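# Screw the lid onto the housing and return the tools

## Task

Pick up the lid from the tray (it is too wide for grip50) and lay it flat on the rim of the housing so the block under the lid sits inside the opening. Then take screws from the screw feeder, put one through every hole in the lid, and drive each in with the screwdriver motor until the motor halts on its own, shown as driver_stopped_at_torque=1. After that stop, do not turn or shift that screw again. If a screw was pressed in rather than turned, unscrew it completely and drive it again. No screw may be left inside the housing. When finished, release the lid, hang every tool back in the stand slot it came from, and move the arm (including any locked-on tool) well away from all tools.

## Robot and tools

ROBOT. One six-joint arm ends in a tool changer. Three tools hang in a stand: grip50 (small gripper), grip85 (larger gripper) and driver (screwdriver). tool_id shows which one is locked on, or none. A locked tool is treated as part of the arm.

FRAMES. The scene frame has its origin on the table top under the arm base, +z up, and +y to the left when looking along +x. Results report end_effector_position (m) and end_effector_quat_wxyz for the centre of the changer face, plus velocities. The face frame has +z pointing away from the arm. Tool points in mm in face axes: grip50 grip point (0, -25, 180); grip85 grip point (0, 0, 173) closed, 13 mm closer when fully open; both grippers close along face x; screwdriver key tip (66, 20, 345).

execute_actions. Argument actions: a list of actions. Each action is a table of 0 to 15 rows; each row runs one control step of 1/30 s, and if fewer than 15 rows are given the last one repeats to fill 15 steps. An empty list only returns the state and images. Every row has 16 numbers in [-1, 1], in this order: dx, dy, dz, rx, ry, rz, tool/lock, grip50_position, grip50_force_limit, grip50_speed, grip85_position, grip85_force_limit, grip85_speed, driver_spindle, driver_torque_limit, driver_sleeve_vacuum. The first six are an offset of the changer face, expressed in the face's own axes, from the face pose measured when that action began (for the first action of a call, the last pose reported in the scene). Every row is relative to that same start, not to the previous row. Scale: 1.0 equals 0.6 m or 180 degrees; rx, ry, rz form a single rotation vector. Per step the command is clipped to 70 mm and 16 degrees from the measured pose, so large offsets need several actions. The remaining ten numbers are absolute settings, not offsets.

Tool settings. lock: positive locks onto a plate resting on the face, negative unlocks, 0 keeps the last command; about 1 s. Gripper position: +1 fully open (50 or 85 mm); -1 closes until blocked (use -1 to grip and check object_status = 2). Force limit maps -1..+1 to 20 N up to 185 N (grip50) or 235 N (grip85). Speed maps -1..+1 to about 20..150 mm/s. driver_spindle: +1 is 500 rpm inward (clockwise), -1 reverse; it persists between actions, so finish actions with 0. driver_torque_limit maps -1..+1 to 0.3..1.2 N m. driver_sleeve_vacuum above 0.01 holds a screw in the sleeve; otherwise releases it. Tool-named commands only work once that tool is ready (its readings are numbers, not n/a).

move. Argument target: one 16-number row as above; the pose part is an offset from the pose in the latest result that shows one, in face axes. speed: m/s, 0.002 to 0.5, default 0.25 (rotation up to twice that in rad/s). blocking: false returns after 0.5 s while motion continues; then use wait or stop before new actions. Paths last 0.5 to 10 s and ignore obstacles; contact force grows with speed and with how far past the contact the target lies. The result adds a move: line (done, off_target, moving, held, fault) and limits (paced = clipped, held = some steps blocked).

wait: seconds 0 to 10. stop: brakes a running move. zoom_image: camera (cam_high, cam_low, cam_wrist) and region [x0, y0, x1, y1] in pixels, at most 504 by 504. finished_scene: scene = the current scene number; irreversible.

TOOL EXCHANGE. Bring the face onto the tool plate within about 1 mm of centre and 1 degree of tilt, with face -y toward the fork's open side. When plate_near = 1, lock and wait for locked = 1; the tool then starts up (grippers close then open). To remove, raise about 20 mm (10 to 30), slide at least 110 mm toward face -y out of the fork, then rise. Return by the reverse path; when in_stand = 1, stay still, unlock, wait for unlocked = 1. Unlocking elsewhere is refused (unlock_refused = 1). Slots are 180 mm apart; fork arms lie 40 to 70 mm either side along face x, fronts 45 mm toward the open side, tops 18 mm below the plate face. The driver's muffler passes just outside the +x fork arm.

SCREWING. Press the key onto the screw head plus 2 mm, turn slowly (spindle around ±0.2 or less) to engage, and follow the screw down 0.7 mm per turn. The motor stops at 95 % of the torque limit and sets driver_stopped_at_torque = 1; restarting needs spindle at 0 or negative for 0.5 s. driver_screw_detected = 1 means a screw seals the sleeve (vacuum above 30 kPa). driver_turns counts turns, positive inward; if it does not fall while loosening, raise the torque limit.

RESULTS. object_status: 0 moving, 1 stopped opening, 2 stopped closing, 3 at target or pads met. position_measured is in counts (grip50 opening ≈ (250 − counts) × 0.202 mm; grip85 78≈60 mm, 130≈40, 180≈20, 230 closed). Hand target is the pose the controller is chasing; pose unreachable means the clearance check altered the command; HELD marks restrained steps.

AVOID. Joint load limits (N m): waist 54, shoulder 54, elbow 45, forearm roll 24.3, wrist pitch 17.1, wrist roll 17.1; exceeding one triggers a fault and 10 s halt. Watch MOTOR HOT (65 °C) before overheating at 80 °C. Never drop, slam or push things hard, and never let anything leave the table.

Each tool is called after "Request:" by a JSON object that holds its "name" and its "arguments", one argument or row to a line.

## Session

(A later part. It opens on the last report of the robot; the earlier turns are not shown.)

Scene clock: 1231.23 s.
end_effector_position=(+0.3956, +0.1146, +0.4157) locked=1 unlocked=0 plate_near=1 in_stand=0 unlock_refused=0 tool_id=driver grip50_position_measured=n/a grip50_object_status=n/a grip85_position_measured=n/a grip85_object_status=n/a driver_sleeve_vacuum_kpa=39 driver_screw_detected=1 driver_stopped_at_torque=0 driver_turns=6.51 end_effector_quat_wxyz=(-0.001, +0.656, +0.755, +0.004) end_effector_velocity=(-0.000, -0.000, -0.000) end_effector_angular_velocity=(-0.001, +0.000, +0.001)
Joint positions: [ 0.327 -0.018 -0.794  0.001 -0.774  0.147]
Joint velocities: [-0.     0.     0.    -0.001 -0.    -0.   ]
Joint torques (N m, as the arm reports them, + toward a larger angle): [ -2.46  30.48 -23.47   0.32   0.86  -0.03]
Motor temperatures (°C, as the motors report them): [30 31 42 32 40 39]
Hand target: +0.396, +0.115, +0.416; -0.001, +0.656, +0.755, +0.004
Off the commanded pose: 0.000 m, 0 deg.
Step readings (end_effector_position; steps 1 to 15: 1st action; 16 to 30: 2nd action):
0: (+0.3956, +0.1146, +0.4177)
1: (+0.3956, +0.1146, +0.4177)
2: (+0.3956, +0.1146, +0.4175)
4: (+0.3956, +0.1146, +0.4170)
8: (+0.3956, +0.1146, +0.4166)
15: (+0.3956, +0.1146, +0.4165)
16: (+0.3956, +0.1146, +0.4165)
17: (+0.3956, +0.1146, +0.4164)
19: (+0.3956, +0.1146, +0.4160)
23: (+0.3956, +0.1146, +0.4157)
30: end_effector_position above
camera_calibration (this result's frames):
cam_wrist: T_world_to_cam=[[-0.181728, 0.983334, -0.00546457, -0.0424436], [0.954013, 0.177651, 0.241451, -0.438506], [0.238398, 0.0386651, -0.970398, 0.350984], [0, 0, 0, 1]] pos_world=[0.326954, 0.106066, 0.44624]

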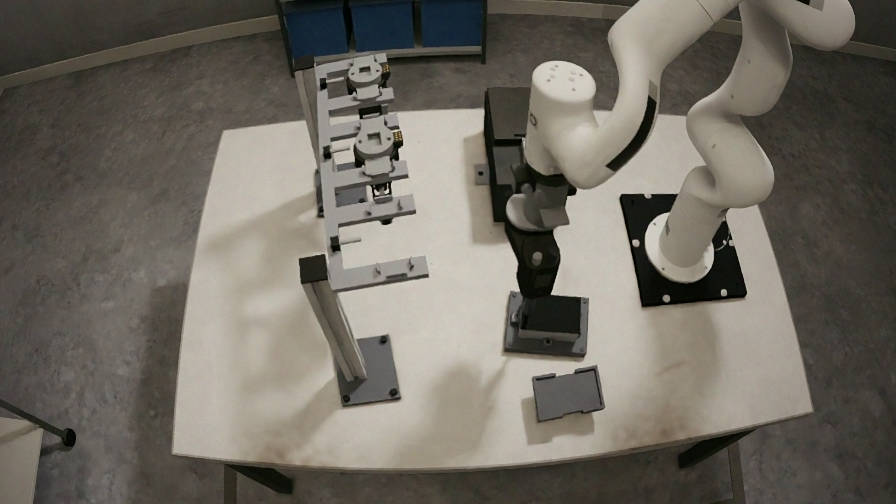

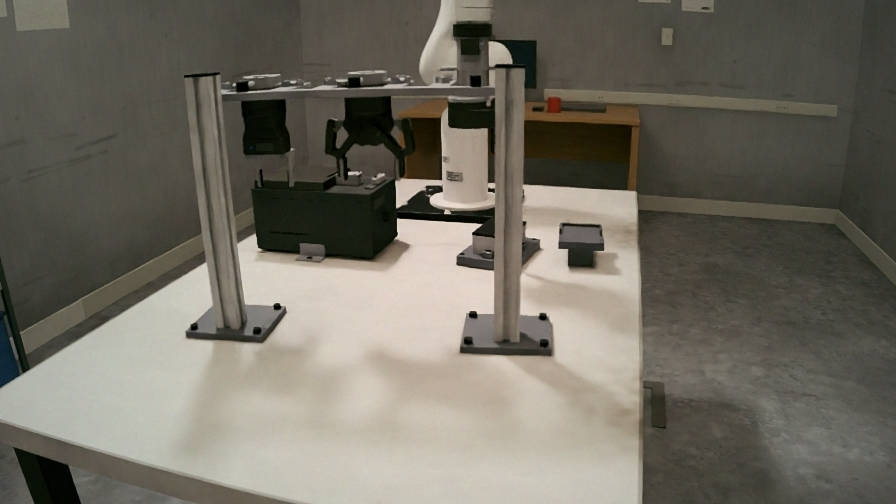

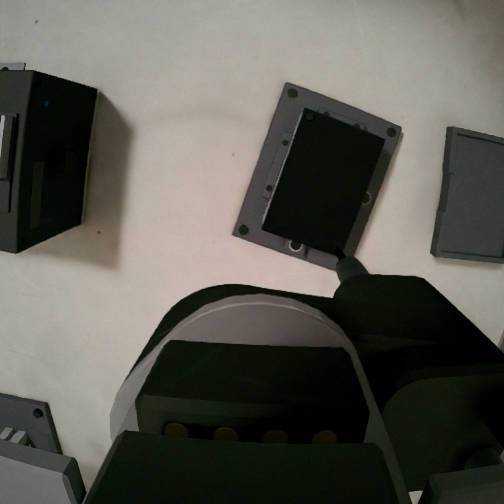

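Spin slowly.

Request:
{"name": "execute_actions", "arguments": {
  "actions": [
    [[0,0,0,0,0,0,1,0,0,0,0,0,0,0.1,0,0.5]],
    [[0,0,0,0,0,0,1,0,0,0,0,0,0,0.1,0,0.5]],
    [[0,0,0,0,0,0,1,0,0,0,0,0,0,0.1,0,0.5]],
    [[0,0,0,0,0,0,1,0,0,0,0,0,0,0.1,0,0.5],[0,0,0,0,0,0,1,0,0,0,0,0,0,0.1,0,0.5],[0,0,0,0,0,0,1,0,0,0,0,0,0,0.1,0,0.5],[0,0,0,0,0,0,1,0,0,0,0,0,0,0.1,0,0.5],[0,0,0,0,0,0,1,0,0,0,0,0,0,0.1,0,0.5],[0,0,0,0,0,0,1,0,0,0,0,0,0,0.1,0,0.5],[0,0,0,0,0,0,1,0,0,0,0,0,0,0.1,0,0.5],[0,0,0,0,0,0,1,0,0,0,0,0,0,0.1,0,0.5],[0,0,0,0,0,0,1,0,0,0,0,0,0,0.1,0,0.5],[0,0,0,0,0,0,1,0,0,0,0,0,0,0,0,0.5]]
  ]
}}

Scene clock: 1242.13 s.
end_effector_position=(+0.3956, +0.1146, +0.4156) locked=1 unlocked=0 plate_near=1 in_stand=0 unlock_refused=0 tool_id=driver grip50_position_measured=n/a grip50_object_status=n/a grip85_position_measured=n/a grip85_object_status=n/a driver_sleeve_vacuum_kpa=40 driver_screw_detected=1 driver_stopped_at_torque=0 driver_turns=8.00 end_effector_quat_wxyz=(-0.001, +0.656, +0.755, +0.004) end_effector_velocity=(-0.000, +0.000, -0.000) end_effector_angular_velocity=(+0.000, -0.001, +0.000)
Joint positions: [ 0.327 -0.018 -0.794  0.001 -0.774  0.147]
Joint velocities: [0.001 0.    0.001 0.    0.001 0.   ]
Joint torques (N m, as the arm reports them, + toward a larger angle): [ -1.91  29.53 -24.07   0.19   0.86  -0.16]
Motor temperatures (°C, as the motors report them): [30 31 42 32 40 39]
Hand target: +0.396, +0.115, +0.416; -0.001, +0.656, +0.755, +0.004
Off the commanded pose: 0.000 m, 0 deg.
Step readings (end_effector_position; steps 1 to 15: 1st action; 16 to 30: 2nd action; 31 to 45: 3rd action; 46 to 60: 4th action):
0: (+0.3956, +0.1146, +0.4156)
1: (+0.3956, +0.1146, +0.4156)
2: (+0.3956, +0.1146, +0.4156)
4: (+0.3956, +0.1146, +0.4156)
8: (+0.3956, +0.1146, +0.4157)
15: (+0.3956, +0.1146, +0.4157)
16: (+0.3956, +0.1146, +0.4157)
17: (+0.3956, +0.1146, +0.4157)
19: (+0.3956, +0.1146, +0.4157)
23: (+0.3956, +0.1146, +0.4157)
30: (+0.3956, +0.1146, +0.4157)
31: (+0.3956, +0.1146, +0.4157)
32: (+0.3956, +0.1146, +0.4157)
34: (+0.3956, +0.1146, +0.4157)
38: (+0.3956, +0.1146, +0.4156)
45: (+0.3956, +0.1146, +0.4156)
46: (+0.3956, +0.1146, +0.4157)
47: (+0.3956, +0.1146, +0.4156)
49: (+0.3956, +0.1146, +0.4156)
53: (+0.3956, +0.1146, +0.4156)
60: end_effector_position above
camera_calibration (this result's frames):
cam_wrist: T_world_to_cam=[[-0.181725, 0.983334, -0.00542948, -0.0424749], [0.954004, 0.177638, 0.241496, -0.438524], [0.238436, 0.0387061, -0.970387, 0.350947], [0, 0, 0, 1]] pos_world=[0.326956, 0.106082, 0.446226]

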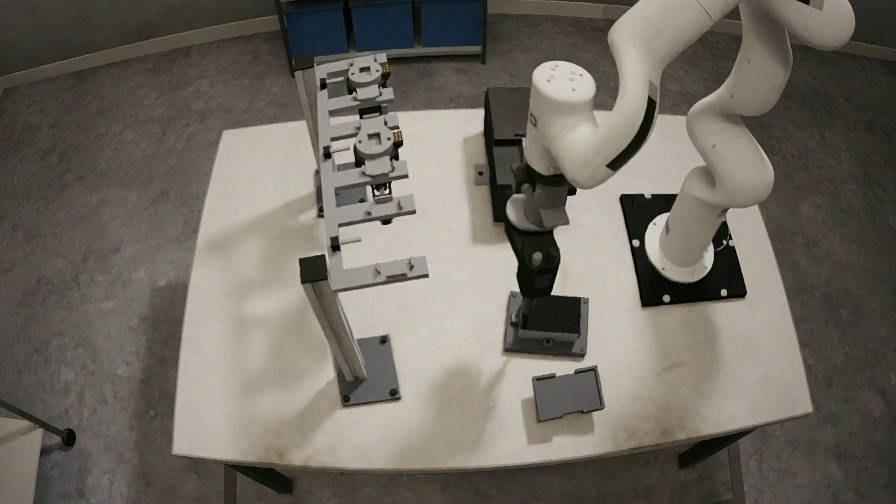

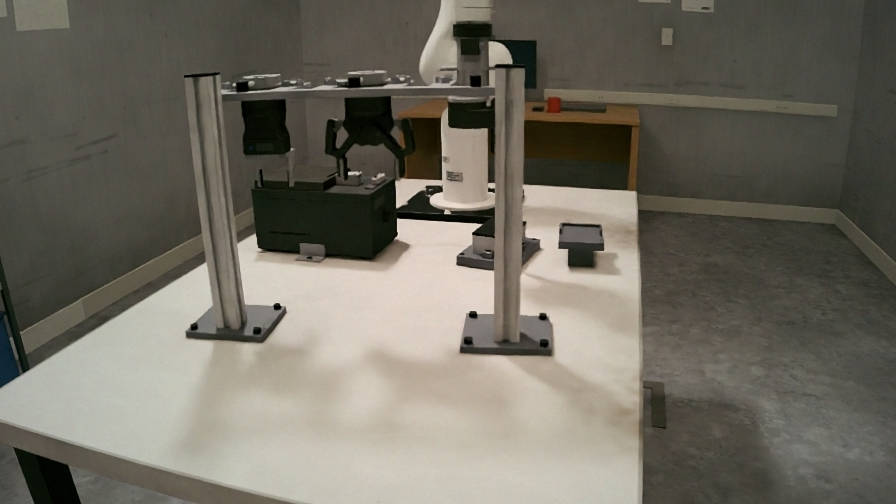

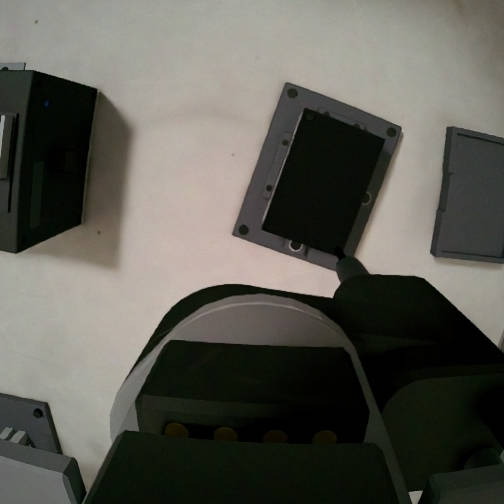

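Request:
{"name": "execute_actions", "arguments": {
  "actions": [
    [[0,0,0.001,0,0,0,1,0,0,0,0,0,0,0.2,0,0.5]],
    [[0,0,0.001,0,0,0,1,0,0,0,0,0,0,0.2,0,0.5]],
    [[0,0,0.001,0,0,0,1,0,0,0,0,0,0,0.2,0,0.5]],
    [[0,0,0.001,0,0,0,1,0,0,0,0,0,0,0.2,0,0.5],[0,0,0.001,0,0,0,1,0,0,0,0,0,0,0.2,0,0.5],[0,0,0.001,0,0,0,1,0,0,0,0,0,0,0.2,0,0.5],[0,0,0.001,0,0,0,1,0,0,0,0,0,0,0.2,0,0.5],[0,0,0.001,0,0,0,1,0,0,0,0,0,0,0.2,0,0.5],[0,0,0.001,0,0,0,1,0,0,0,0,0,0,0.2,0,0.5],[0,0,0.001,0,0,0,1,0,0,0,0,0,0,0.2,0,0.5],[0,0,0.001,0,0,0,1,0,0,0,0,0,0,0.2,0,0.5],[0,0,0.001,0,0,0,1,0,0,0,0,0,0,0.2,0,0.5],[0,0,0.001,0,0,0,1,0,0,0,0,0,0,0,0,0.5]]
  ]
}}

Scene clock: 1257.73 s.
end_effector_position=(+0.3956, +0.1146, +0.4132) locked=1 unlocked=0 plate_near=1 in_stand=0 unlock_refused=0 tool_id=driver grip50_position_measured=n/a grip50_object_status=n/a grip85_position_measured=n/a grip85_object_status=n/a driver_sleeve_vacuum_kpa=39 driver_screw_detected=1 driver_stopped_at_torque=0 driver_turns=10.94 end_effector_quat_wxyz=(-0.001, +0.656, +0.755, +0.004) end_effector_velocity=(+0.000, -0.001, +0.000) end_effector_angular_velocity=(+0.000, +0.000, -0.002)
Joint positions: [ 0.327 -0.021 -0.791  0.001 -0.768  0.147]
Joint velocities: [-0.001  0.    -0.     0.    -0.001 -0.   ]
Joint torques (N m, as the arm reports them, + toward a larger angle): [ -3.3   31.47 -23.91  -0.27   0.99  -0.14]
Motor temperatures (°C, as the motors report them): [30 31 42 32 40 39]
Hand target: +0.396, +0.115, +0.413; -0.001, +0.656, +0.755, +0.004
Off the commanded pose: 0.000 m, 0 deg.
Step readings (end_effector_position; steps 1 to 15: 1st action; 16 to 30: 2nd action; 31 to 45: 3rd action; 46 to 60: 4th action):
0: (+0.3956, +0.1146, +0.4156)
1: (+0.3956, +0.1146, +0.4156)
2: (+0.3956, +0.1146, +0.4156)
4: (+0.3956, +0.1146, +0.4153)
8: (+0.3956, +0.1146, +0.4151)
15: (+0.3956, +0.1146, +0.4150)
16: (+0.3956, +0.1146, +0.4150)
17: (+0.3956, +0.1146, +0.4150)
19: (+0.3956, +0.1146, +0.4147)
23: (+0.3956, +0.1146, +0.4145)
30: (+0.3956, +0.1146, +0.4144)
31: (+0.3956, +0.1146, +0.4144)
32: (+0.3956, +0.1146, +0.4144)
34: (+0.3956, +0.1146, +0.4141)
38: (+0.3956, +0.1146, +0.4139)
45: (+0.3956, +0.1146, +0.4138)
46: (+0.3956, +0.1146, +0.4138)
47: (+0.3956, +0.1146, +0.4138)
49: (+0.3956, +0.1146, +0.4135)
53: (+0.3956, +0.1146, +0.4133)
60: end_effector_position above
camera_calibration (this result's frames):
cam_wrist: T_world_to_cam=[[-0.181717, 0.983336, -0.00542611, -0.042509], [0.954001, 0.177629, 0.241516, -0.43796], [0.238456, 0.0387111, -0.970382, 0.348607], [0, 0, 0, 1]] pos_world=[0.326963, 0.1061, 0.443826]

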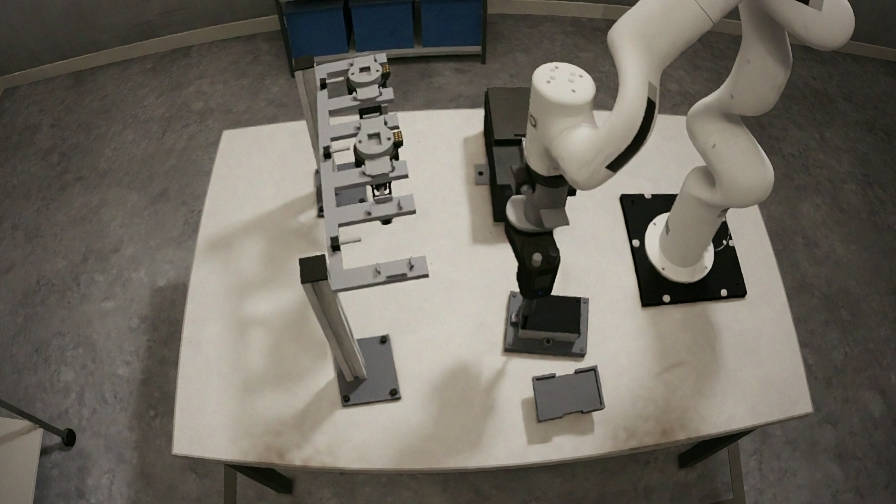

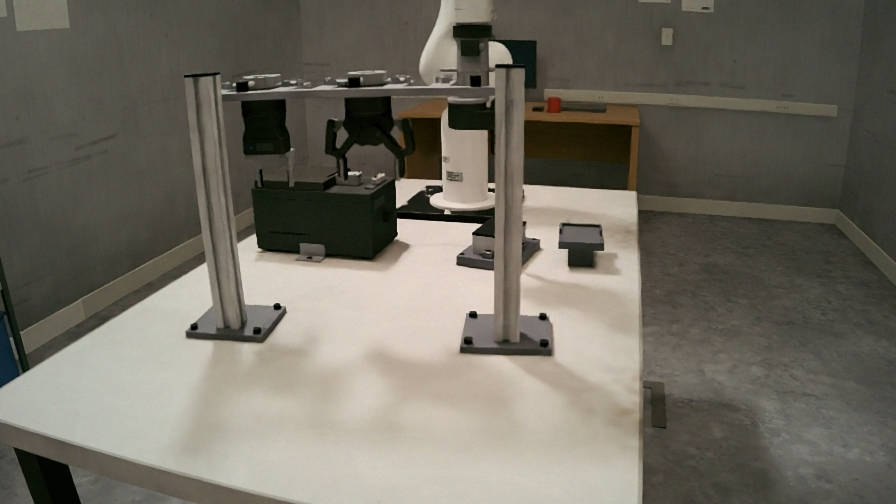

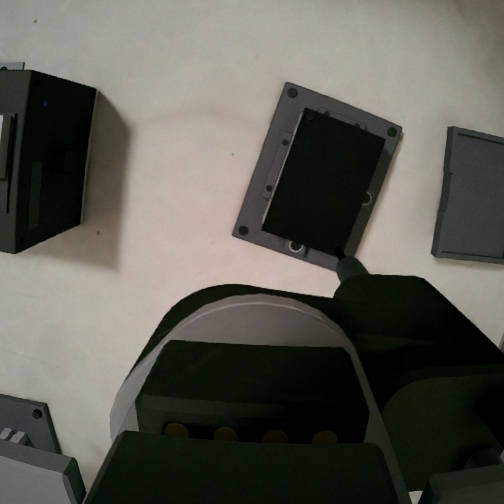

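Request:
{"name": "execute_actions", "arguments": {
  "actions": [
    [[0,0,0.001,0,0,0,1,0,0,0,0,0,0,0.2,0,0.5]],
    [[0,0,0.001,0,0,0,1,0,0,0,0,0,0,0.2,0,0.5]],
    [[0,0,0.001,0,0,0,1,0,0,0,0,0,0,0.2,0,0.5],[0,0,0.001,0,0,0,1,0,0,0,0,0,0,0.2,0,0.5],[0,0,0.001,0,0,0,1,0,0,0,0,0,0,0.2,0,0.5],[0,0,0.001,0,0,0,1,0,0,0,0,0,0,0.2,0,0.5],[0,0,0.001,0,0,0,1,0,0,0,0,0,0,0.2,0,0.5],[0,0,0.001,0,0,0,1,0,0,0,0,0,0,0.2,0,0.5],[0,0,0.001,0,0,0,1,0,0,0,0,0,0,0.2,0,0.5],[0,0,0.001,0,0,0,1,0,0,0,0,0,0,0.2,0,0.5],[0,0,0.001,0,0,0,1,0,0,0,0,0,0,0.2,0,0.5],[0,0,0.001,0,0,0,1,0,0,0,0,0,0,0.2,0,0.5],[0,0,0.001,0,0,0,1,0,0,0,0,0,0,0.2,0,0.5],[0,0,0.001,0,0,0,1,0,0,0,0,0,0,0.2,0,0.5],[0,0,0.001,0,0,0,1,0,0,0,0,0,0,0.2,0,0.5],[0,0,0.001,0,0,0,1,0,0,0,0,0,0,0.2,0,0.5],[0,0,0.001,0,0,0,1,0,0,0,0,0,0,0,0,0.5]],
    [[0,0,0,0,0,0,1,0,0,0,0,0,0,0,0,0.5]]
  ]
}}

Scene clock: 1274.60 s.
end_effector_position=(+0.3956, +0.1147, +0.4115) locked=1 unlocked=0 plate_near=1 in_stand=0 unlock_refused=0 tool_id=driver grip50_position_measured=n/a grip50_object_status=n/a grip85_position_measured=n/a grip85_object_status=n/a driver_sleeve_vacuum_kpa=40 driver_screw_detected=1 driver_stopped_at_torque=1 driver_turns=12.54 end_effector_quat_wxyz=(-0.001, +0.656, +0.755, +0.004) end_effector_velocity=(-0.000, -0.000, +0.000) end_effector_angular_velocity=(+0.000, +0.001, -0.001)
Joint positions: [ 0.327 -0.023 -0.789  0.001 -0.763  0.146]
Joint velocities: [-0.001  0.001  0.     0.    -0.001  0.   ]
Joint torques (N m, as the arm reports them, + toward a larger angle): [ -2.94  30.44 -23.08  -0.39   0.98  -0.13]
Motor temperatures (°C, as the motors report them): [30 31 42 32 40 39]
Hand target: +0.396, +0.115, +0.411; -0.001, +0.656, +0.755, +0.004
Off the commanded pose: 0.000 m, 0 deg.
Step readings (end_effector_position; steps 1 to 15: 1st action; 16 to 30: 2nd action; 31 to 45: 3rd action; 46 to 60: 4th action):
0: (+0.3956, +0.1146, +0.4132)
1: (+0.3956, +0.1146, +0.4132)
2: (+0.3956, +0.1146, +0.4132)
4: (+0.3956, +0.1146, +0.4129)
8: (+0.3956, +0.1146, +0.4127)
15: (+0.3956, +0.1146, +0.4126)
16: (+0.3956, +0.1146, +0.4126)
17: (+0.3956, +0.1146, +0.4126)
19: (+0.3956, +0.1146, +0.4123)
23: (+0.3956, +0.1146, +0.4121)
30: (+0.3956, +0.1147, +0.4120)
31: (+0.3956, +0.1147, +0.4121)
32: (+0.3956, +0.1147, +0.4120)
34: (+0.3956, +0.1147, +0.4117)
38: (+0.3956, +0.1147, +0.4115)
45: (+0.3956, +0.1147, +0.4115)
46: (+0.3956, +0.1147, +0.4115)
47: (+0.3956, +0.1147, +0.4115)
49: (+0.3956, +0.1147, +0.4115)
53: (+0.3956, +0.1147, +0.4115)
60: end_effector_position above
camera_calibration (this result's frames):
cam_wrist: T_world_to_cam=[[-0.182328, 0.983223, -0.00543773, -0.0423007], [0.953877, 0.178222, 0.241568, -0.437578], [0.238484, 0.0388575, -0.970369, 0.346835], [0, 0, 0, 1]] pos_world=[0.326969, 0.1061, 0.442032]

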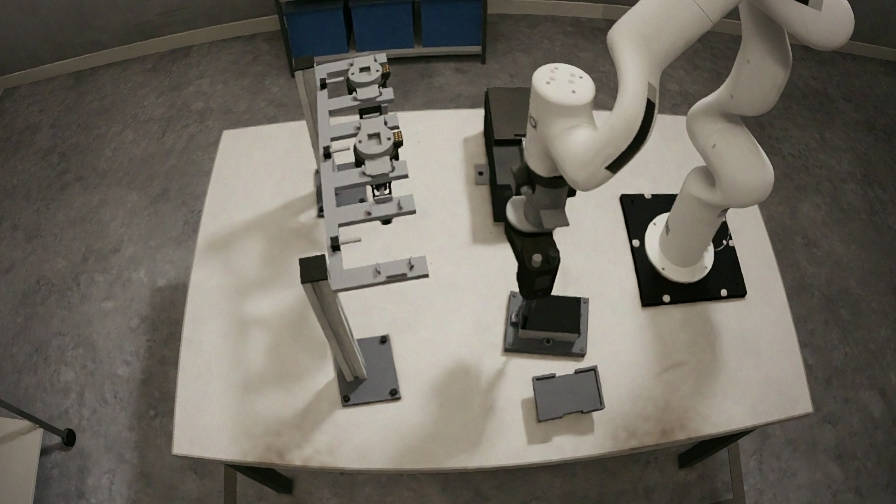

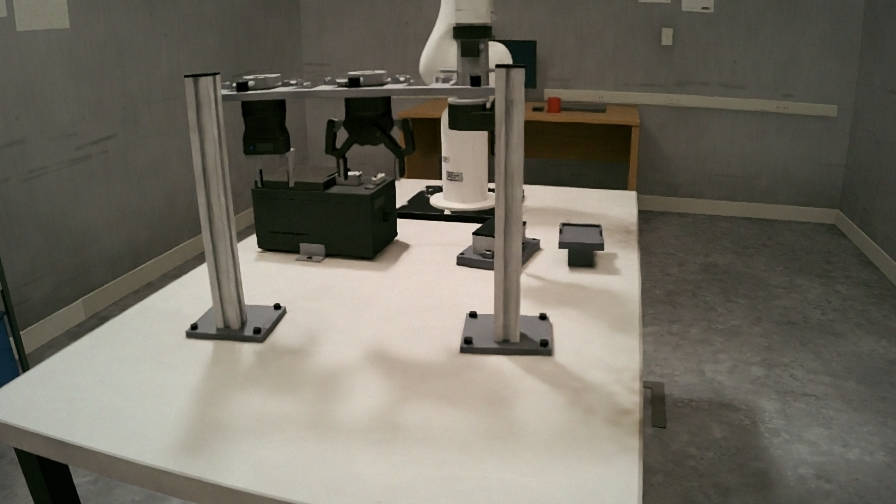

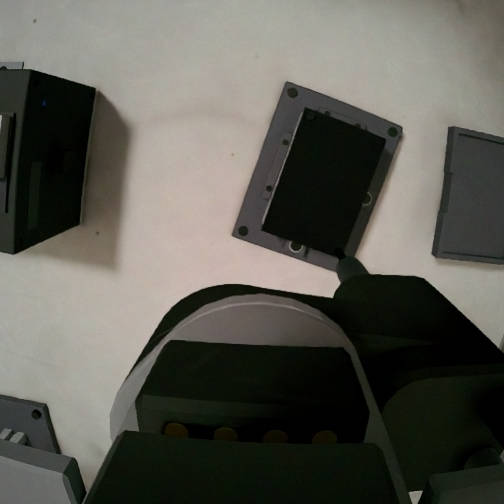

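Request:
{"name": "execute_actions", "arguments": {
  "actions": [
    [[0,0,0,0,0,0,1,0,0,0,0,0,0,0,0,0]],
    [[0,0,-0.01,0,0,0,1,0,0,0,0,0,0,0,0,0]],
    [[0,0,-0.06,0,0,0,1,0,0,0,0,0,0,0,0,0]],
    [[0,0,-0.06,0,0,0,1,0,0,0,0,0,0,0,0,0]]
  ]
}}

Request:
{"name": "zoom_image", "arguments": {
  "camera": "cam_wrist",
  "region": [220,60,420,260]
}}

Scene clock: 1285.83 s.
end_effector_position=(+0.3951, +0.1142, +0.4886) locked=1 unlocked=0 plate_near=1 in_stand=0 unlock_refused=0 tool_id=driver grip50_position_measured=n/a grip50_object_status=n/a grip85_position_measured=n/a grip85_object_status=n/a driver_sleeve_vacuum_kpa=0 driver_screw_detected=0 driver_stopped_at_torque=1 driver_turns=12.54 end_effector_quat_wxyz=(-0.002, +0.656, +0.755, +0.003) end_effector_velocity=(+0.001, +0.001, +0.002) end_effector_angular_velocity=(+0.003, -0.004, -0.001)
Joint positions: [ 0.327  0.055 -0.895  0.001 -0.95   0.146]
Joint velocities: [ 0.    -0.    -0.005  0.002 -0.     0.001]
Joint torques (N m, as the arm reports them, + toward a larger angle): [ -2.15  30.32 -25.96   0.92   0.53  -0.21]
Motor temperatures (°C, as the motors report them): [30 31 42 32 40 39]
Hand target: +0.395, +0.114, +0.489; -0.002, +0.656, +0.755, +0.003
Off the commanded pose: 0.000 m, 0 deg.
Step readings (end_effector_position; steps 1 to 15: 1st action; 16 to 30: 2nd action; 31 to 45: 3rd action; 46 to 60: 4th action):
0: (+0.3956, +0.1147, +0.4115)
1: (+0.3956, +0.1147, +0.4115)
2: (+0.3956, +0.1147, +0.4115)
4: (+0.3956, +0.1147, +0.4115)
8: (+0.3956, +0.1147, +0.4115)
15: (+0.3956, +0.1147, +0.4115)
16: (+0.3956, +0.1147, +0.4115)
17: (+0.3956, +0.1147, +0.4120)
19: (+0.3956, +0.1147, +0.4150)
23: (+0.3956, +0.1146, +0.4171)
30: (+0.3956, +0.1146, +0.4173)
31: (+0.3956, +0.1146, +0.4174)
32: (+0.3955, +0.1146, +0.4184)
34: (+0.3944, +0.1142, +0.4313)
38: (+0.3965, +0.1147, +0.4529)
45: (+0.3953, +0.1144, +0.4530)
46: (+0.3954, +0.1144, +0.4530)
47: (+0.3953, +0.1144, +0.4541)
49: (+0.3943, +0.1140, +0.4672)
53: (+0.3960, +0.1144, +0.4885)
60: end_effector_position above
camera_calibration (this result's frames):
cam_wrist: T_world_to_cam=[[-0.182584, 0.983175, -0.00552184, -0.0412936], [0.954247, 0.178559, 0.239854, -0.455009], [0.236804, 0.0385242, -0.970793, 0.422686], [0, 0, 0, 1]] pos_world=[0.326557, 0.105561, 0.519249]

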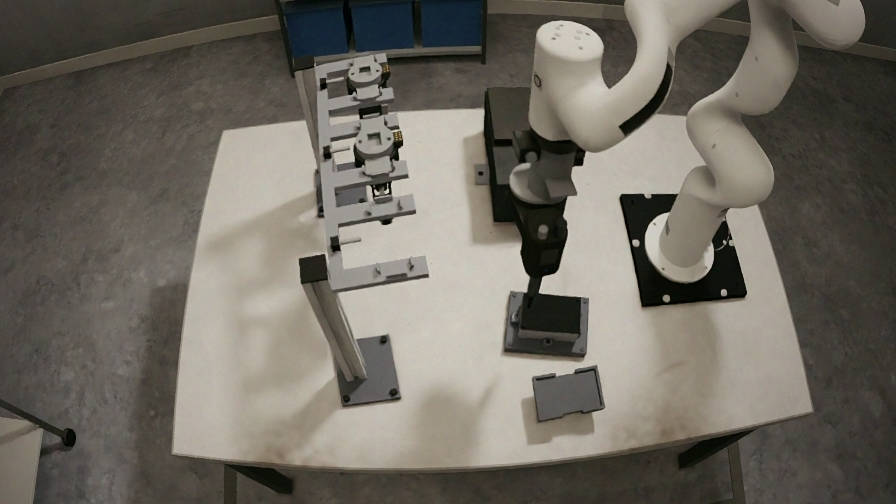

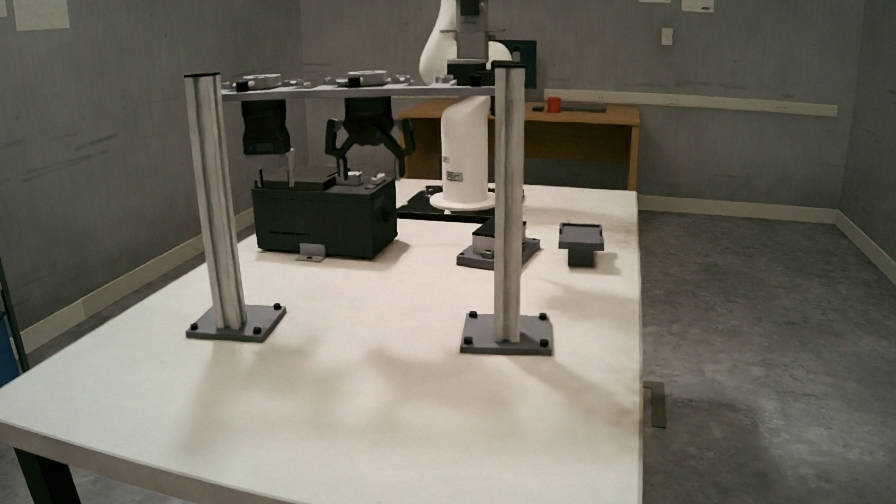

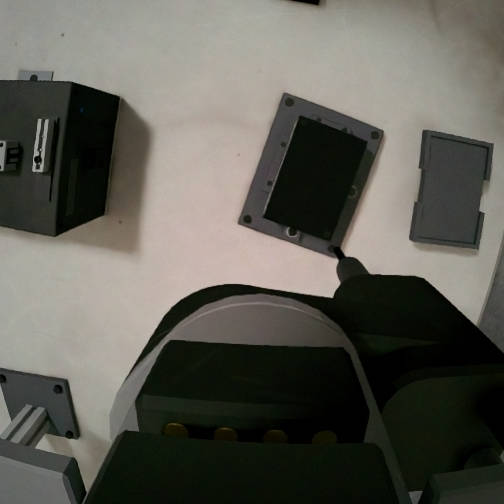

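Region (220, 60, 420, 260) of cam_wrist's 504x504 image, scaled by 2.520, with more detail than that image has.

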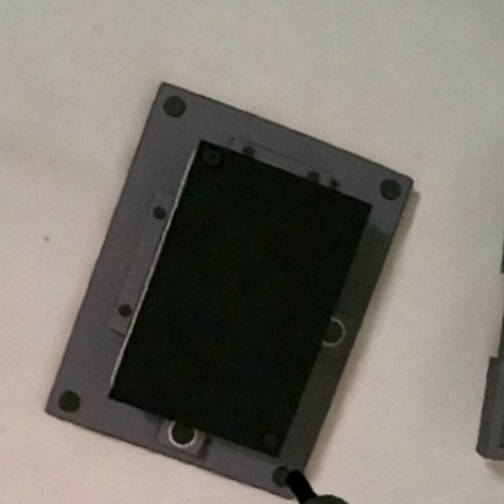

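Request:
{"name": "move", "arguments": {
  "target": [0.0532,0.1972,0.0943,0,0,0,1,0,0,0,0,0,0,0,0,0],
  "speed": 0.2
}}

Scene clock: 1298.93 s.
end_effector_position=(+0.5077, +0.1624, +0.4325) locked=1 unlocked=0 plate_near=1 in_stand=0 unlock_refused=0 tool_id=driver grip50_position_measured=n/a grip50_object_status=n/a grip85_position_measured=n/a grip85_object_status=n/a driver_sleeve_vacuum_kpa=0 driver_screw_detected=0 driver_stopped_at_torque=1 driver_turns=12.54 end_effector_quat_wxyz=(-0.002, +0.656, +0.755, +0.003) end_effector_velocity=(+0.001, +0.000, -0.001) end_effector_angular_velocity=(-0.000, -0.002, -0.000)
Joint positions: [ 0.353 -0.296 -1.153  0.001 -0.857  0.173]
Joint velocities: [-0.    -0.003 -0.002 -0.001  0.002  0.   ]
Joint torques (N m, as the arm reports them, + toward a larger angle): [ -0.61  51.85 -25.21   0.43   0.6   -0.27]
Motor temperatures (°C, as the motors report them): [30 31 42 32 40 39]
Hand target: +0.508, +0.162, +0.432; -0.002, +0.656, +0.755, +0.003
Off the commanded pose: 0.000 m, 0 deg.
move: done
camera_calibration (this result's frames):
cam_wrist: T_world_to_cam=[[-0.182486, 0.983192, -0.00562223, -0.0684527], [0.954314, 0.178496, 0.239634, -0.557531], [0.23661, 0.0383646, -0.970847, 0.339933], [0, 0, 0, 1]] pos_world=[0.439136, 0.153778, 0.463242]

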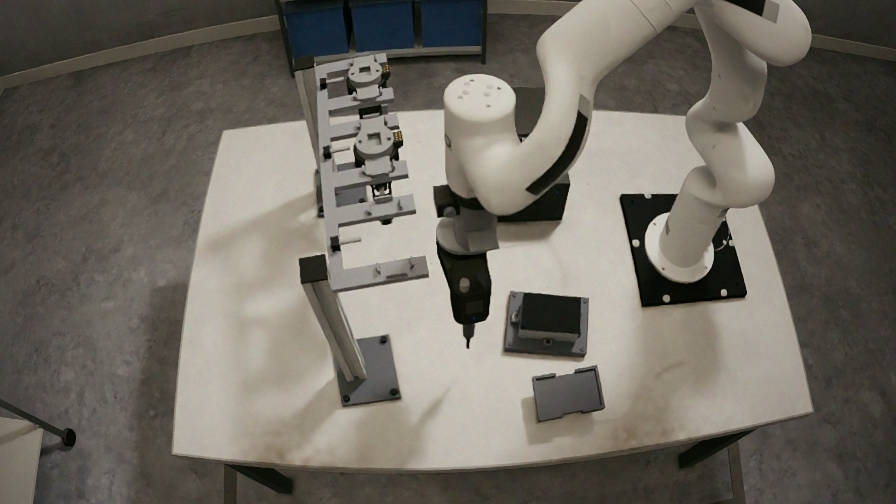

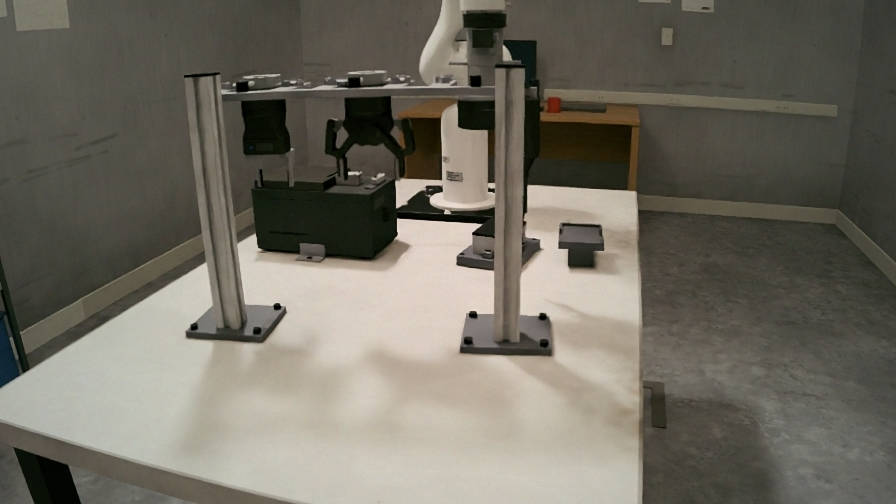

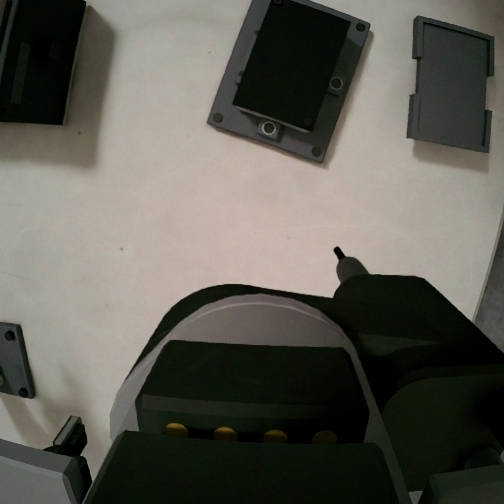

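Request:
{"name": "move", "arguments": {
  "target": [-0.0003,0.21,0.0008,0,0,0,1,0,0,0,0,0,0,0,0,0],
  "speed": 0.08
}}

Scene clock: 1305.67 s.
end_effector_position=(+0.6323, +0.1796, +0.4322) locked=1 unlocked=0 plate_near=1 in_stand=0 unlock_refused=0 tool_id=driver grip50_position_measured=n/a grip50_object_status=n/a grip85_position_measured=n/a grip85_object_status=n/a driver_sleeve_vacuum_kpa=0 driver_screw_detected=0 driver_stopped_at_torque=1 driver_turns=12.54 end_effector_quat_wxyz=(-0.002, +0.656, +0.755, +0.003) end_effector_velocity=(+0.000, +0.001, +0.000) end_effector_angular_velocity=(+0.000, +0.002, +0.000)
Joint positions: [ 0.32  -0.603 -1.58   0.001 -0.977  0.139]
Joint velocities: [ 0.001 -0.002 -0.004  0.001 -0.004  0.   ]
Joint torques (N m, as the arm reports them, + toward a larger angle): [ -1.87  70.59 -26.78   1.15   0.56  -0.36]
Motor temperatures (°C, as the motors report them): [30 31 42 32 40 39]
Hand target: +0.633, +0.180, +0.432; -0.002, +0.656, +0.755, +0.003
Off the commanded pose: 0.000 m, 0 deg.
move: done
camera_calibration (this result's frames):
cam_wrist: T_world_to_cam=[[-0.182698, 0.983153, -0.00556766, -0.0625966], [0.954336, 0.178699, 0.239395, -0.679423], [0.236357, 0.0384237, -0.970906, 0.309662], [0, 0, 0, 1]] pos_world=[0.563771, 0.171056, 0.462955]

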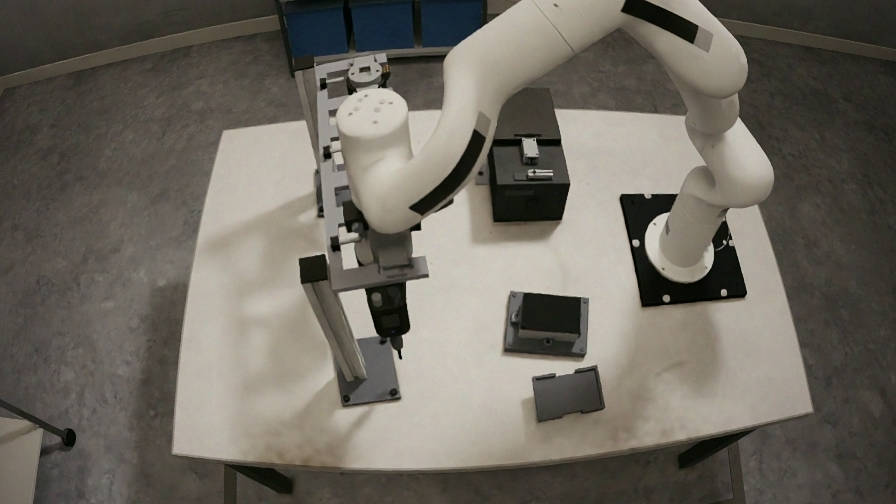

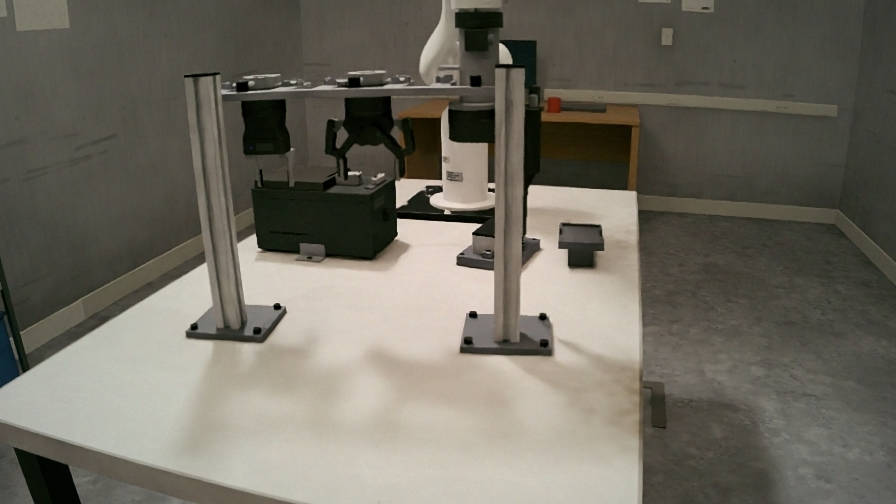

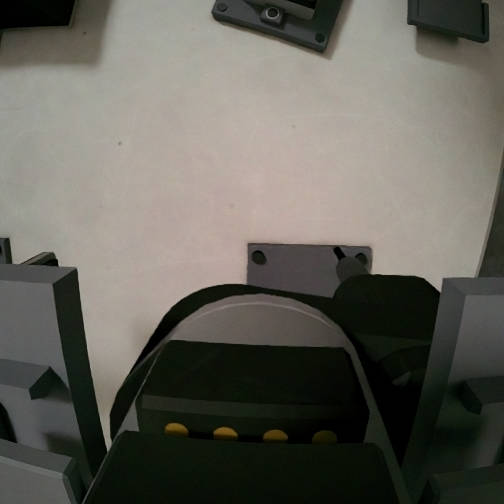

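Request:
{"name": "move", "arguments": {
  "target": [0,0.0005,0.0333,0,0,0,1,0,0,0,0,0,0,0,0,0],
  "speed": 0.02
}}

Scene clock: 1309.87 s.
end_effector_position=(+0.6327, +0.1798, +0.4126) locked=1 unlocked=0 plate_near=1 in_stand=1 unlock_refused=0 tool_id=driver grip50_position_measured=n/a grip50_object_status=n/a grip85_position_measured=n/a grip85_object_status=n/a driver_sleeve_vacuum_kpa=0 driver_screw_detected=0 driver_stopped_at_torque=1 driver_turns=12.54 end_effector_quat_wxyz=(-0.002, +0.656, +0.755, +0.003) end_effector_velocity=(-0.000, -0.000, -0.001) end_effector_angular_velocity=(-0.000, +0.003, -0.001)
Joint positions: [ 0.32  -0.619 -1.558  0.001 -0.939  0.139]
Joint velocities: [-0.    -0.     0.001  0.001 -0.001 -0.   ]
Joint torques (N m, as the arm reports them, + toward a larger angle): [ -1.35  68.94 -25.55   1.22   0.53  -0.32]
Motor temperatures (°C, as the motors report them): [30 31 42 32 40 39]
Hand target: +0.633, +0.180, +0.412; -0.002, +0.656, +0.755, +0.003
Off the commanded pose: 0.000 m, 0 deg.
move: done
camera_calibration (this result's frames):
cam_wrist: T_world_to_cam=[[-0.182676, 0.983157, -0.0055961, -0.0627897], [0.954251, 0.17867, 0.239753, -0.675173], [0.236715, 0.038457, -0.970818, 0.290203], [0, 0, 0, 1]] pos_world=[0.564119, 0.171205, 0.443258]

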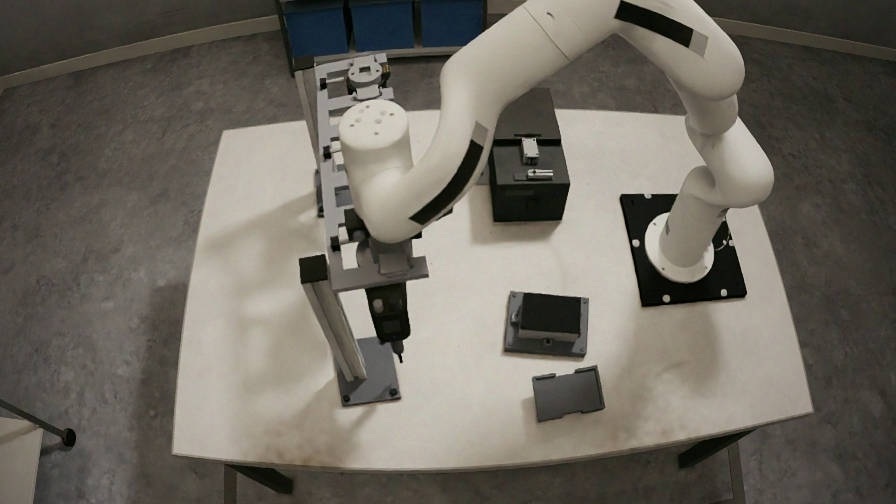

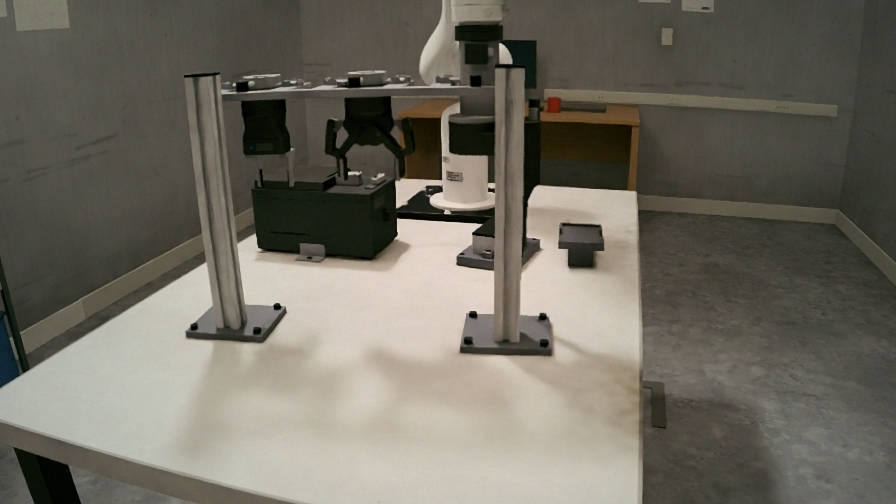

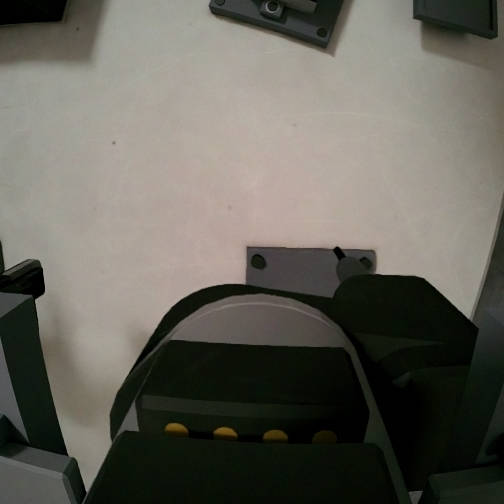

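Request:
{"name": "execute_actions", "arguments": {
  "actions": [
    [[0,0,0.0005,0,0,0,-1,0,0,0,0,0,0,0,0,0]],
    [[0,0,0,0,0,0,-1,0,0,0,0,0,0,0,0,0]],
    [[0,0,0,0,0,0,-1,0,0,0,0,0,0,0,0,0]]
  ]
}}

Scene clock: 1315.77 s.
end_effector_position=(+0.6326, +0.1798, +0.4118) locked=0 unlocked=1 plate_near=1 in_stand=1 unlock_refused=0 tool_id=none grip50_position_measured=n/a grip50_object_status=n/a grip85_position_measured=n/a grip85_object_status=n/a driver_sleeve_vacuum_kpa=n/a driver_screw_detected=n/a driver_stopped_at_torque=n/a driver_turns=n/a end_effector_quat_wxyz=(-0.002, +0.656, +0.755, +0.003) end_effector_velocity=(-0.001, +0.000, -0.001) end_effector_angular_velocity=(-0.002, +0.002, +0.002)
Joint positions: [ 0.32  -0.619 -1.557  0.001 -0.938  0.139]
Joint velocities: [ 0.001 -0.001  0.001 -0.001 -0.001 -0.   ]
Joint torques (N m, as the arm reports them, + toward a larger angle): [ -2.48  46.07 -17.2    0.31   0.71  -0.27]
Motor temperatures (°C, as the motors report them): [30 31 42 32 40 39]
Hand target: +0.633, +0.180, +0.412; -0.002, +0.656, +0.755, +0.003
Off the commanded pose: 0.000 m, 0 deg.
Step readings (end_effector_position; steps 1 to 15: 1st action; 16 to 30: 2nd action; 31 to 45: 3rd action):
0: (+0.6326, +0.1798, +0.4123)
1: (+0.6324, +0.1797, +0.4118)
2: (+0.6325, +0.1797, +0.4118)
4: (+0.6325, +0.1797, +0.4118)
8: (+0.6326, +0.1798, +0.4118)
15: (+0.6326, +0.1798, +0.4118)
16: (+0.6326, +0.1798, +0.4118)
17: (+0.6326, +0.1798, +0.4118)
19: (+0.6326, +0.1798, +0.4118)
23: (+0.6326, +0.1798, +0.4118)
30: (+0.6326, +0.1798, +0.4118)
31: (+0.6326, +0.1798, +0.4118)
32: (+0.6326, +0.1798, +0.4118)
34: (+0.6326, +0.1798, +0.4118)
38: (+0.6326, +0.1798, +0.4118)
45: end_effector_position above
camera_calibration (this result's frames):
cam_wrist: T_world_to_cam=[[-0.1826, 0.983172, -0.00548734, -0.0629051], [0.954426, 0.178596, 0.239111, -0.674739], [0.236067, 0.0384244, -0.970977, 0.289976], [0, 0, 0, 1]] pos_world=[0.564049, 0.17121, 0.442552]

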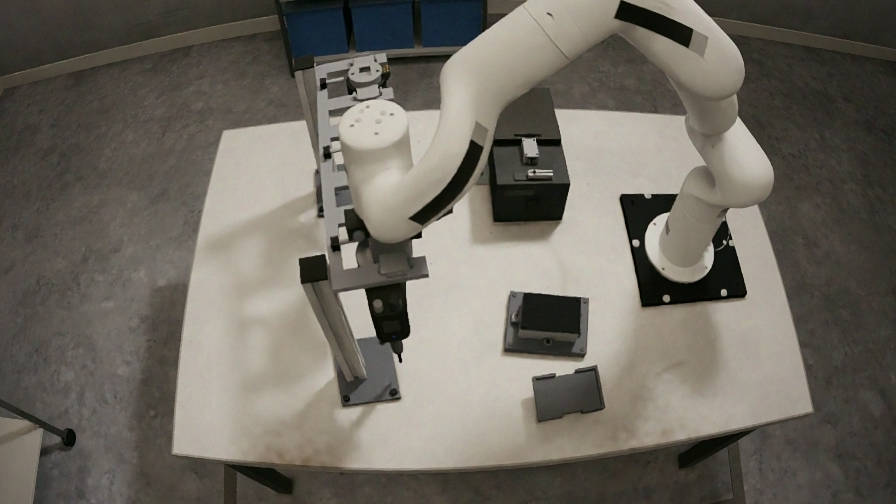

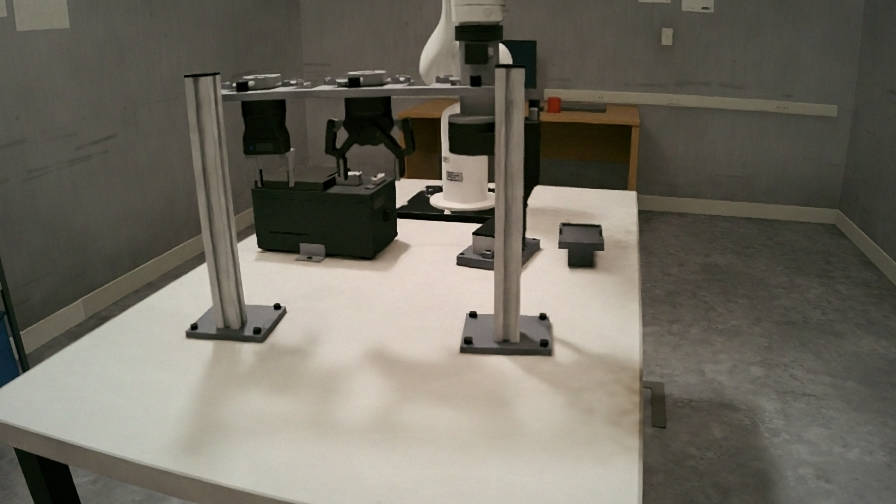

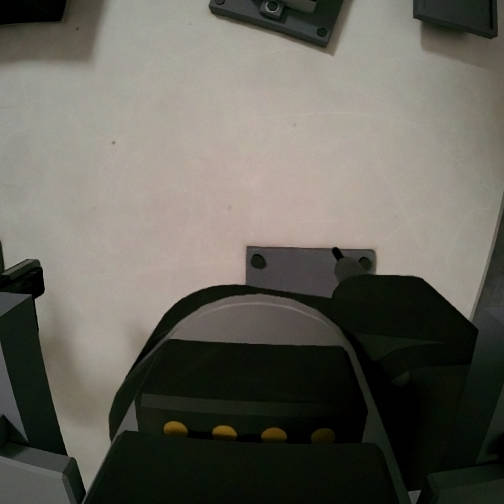

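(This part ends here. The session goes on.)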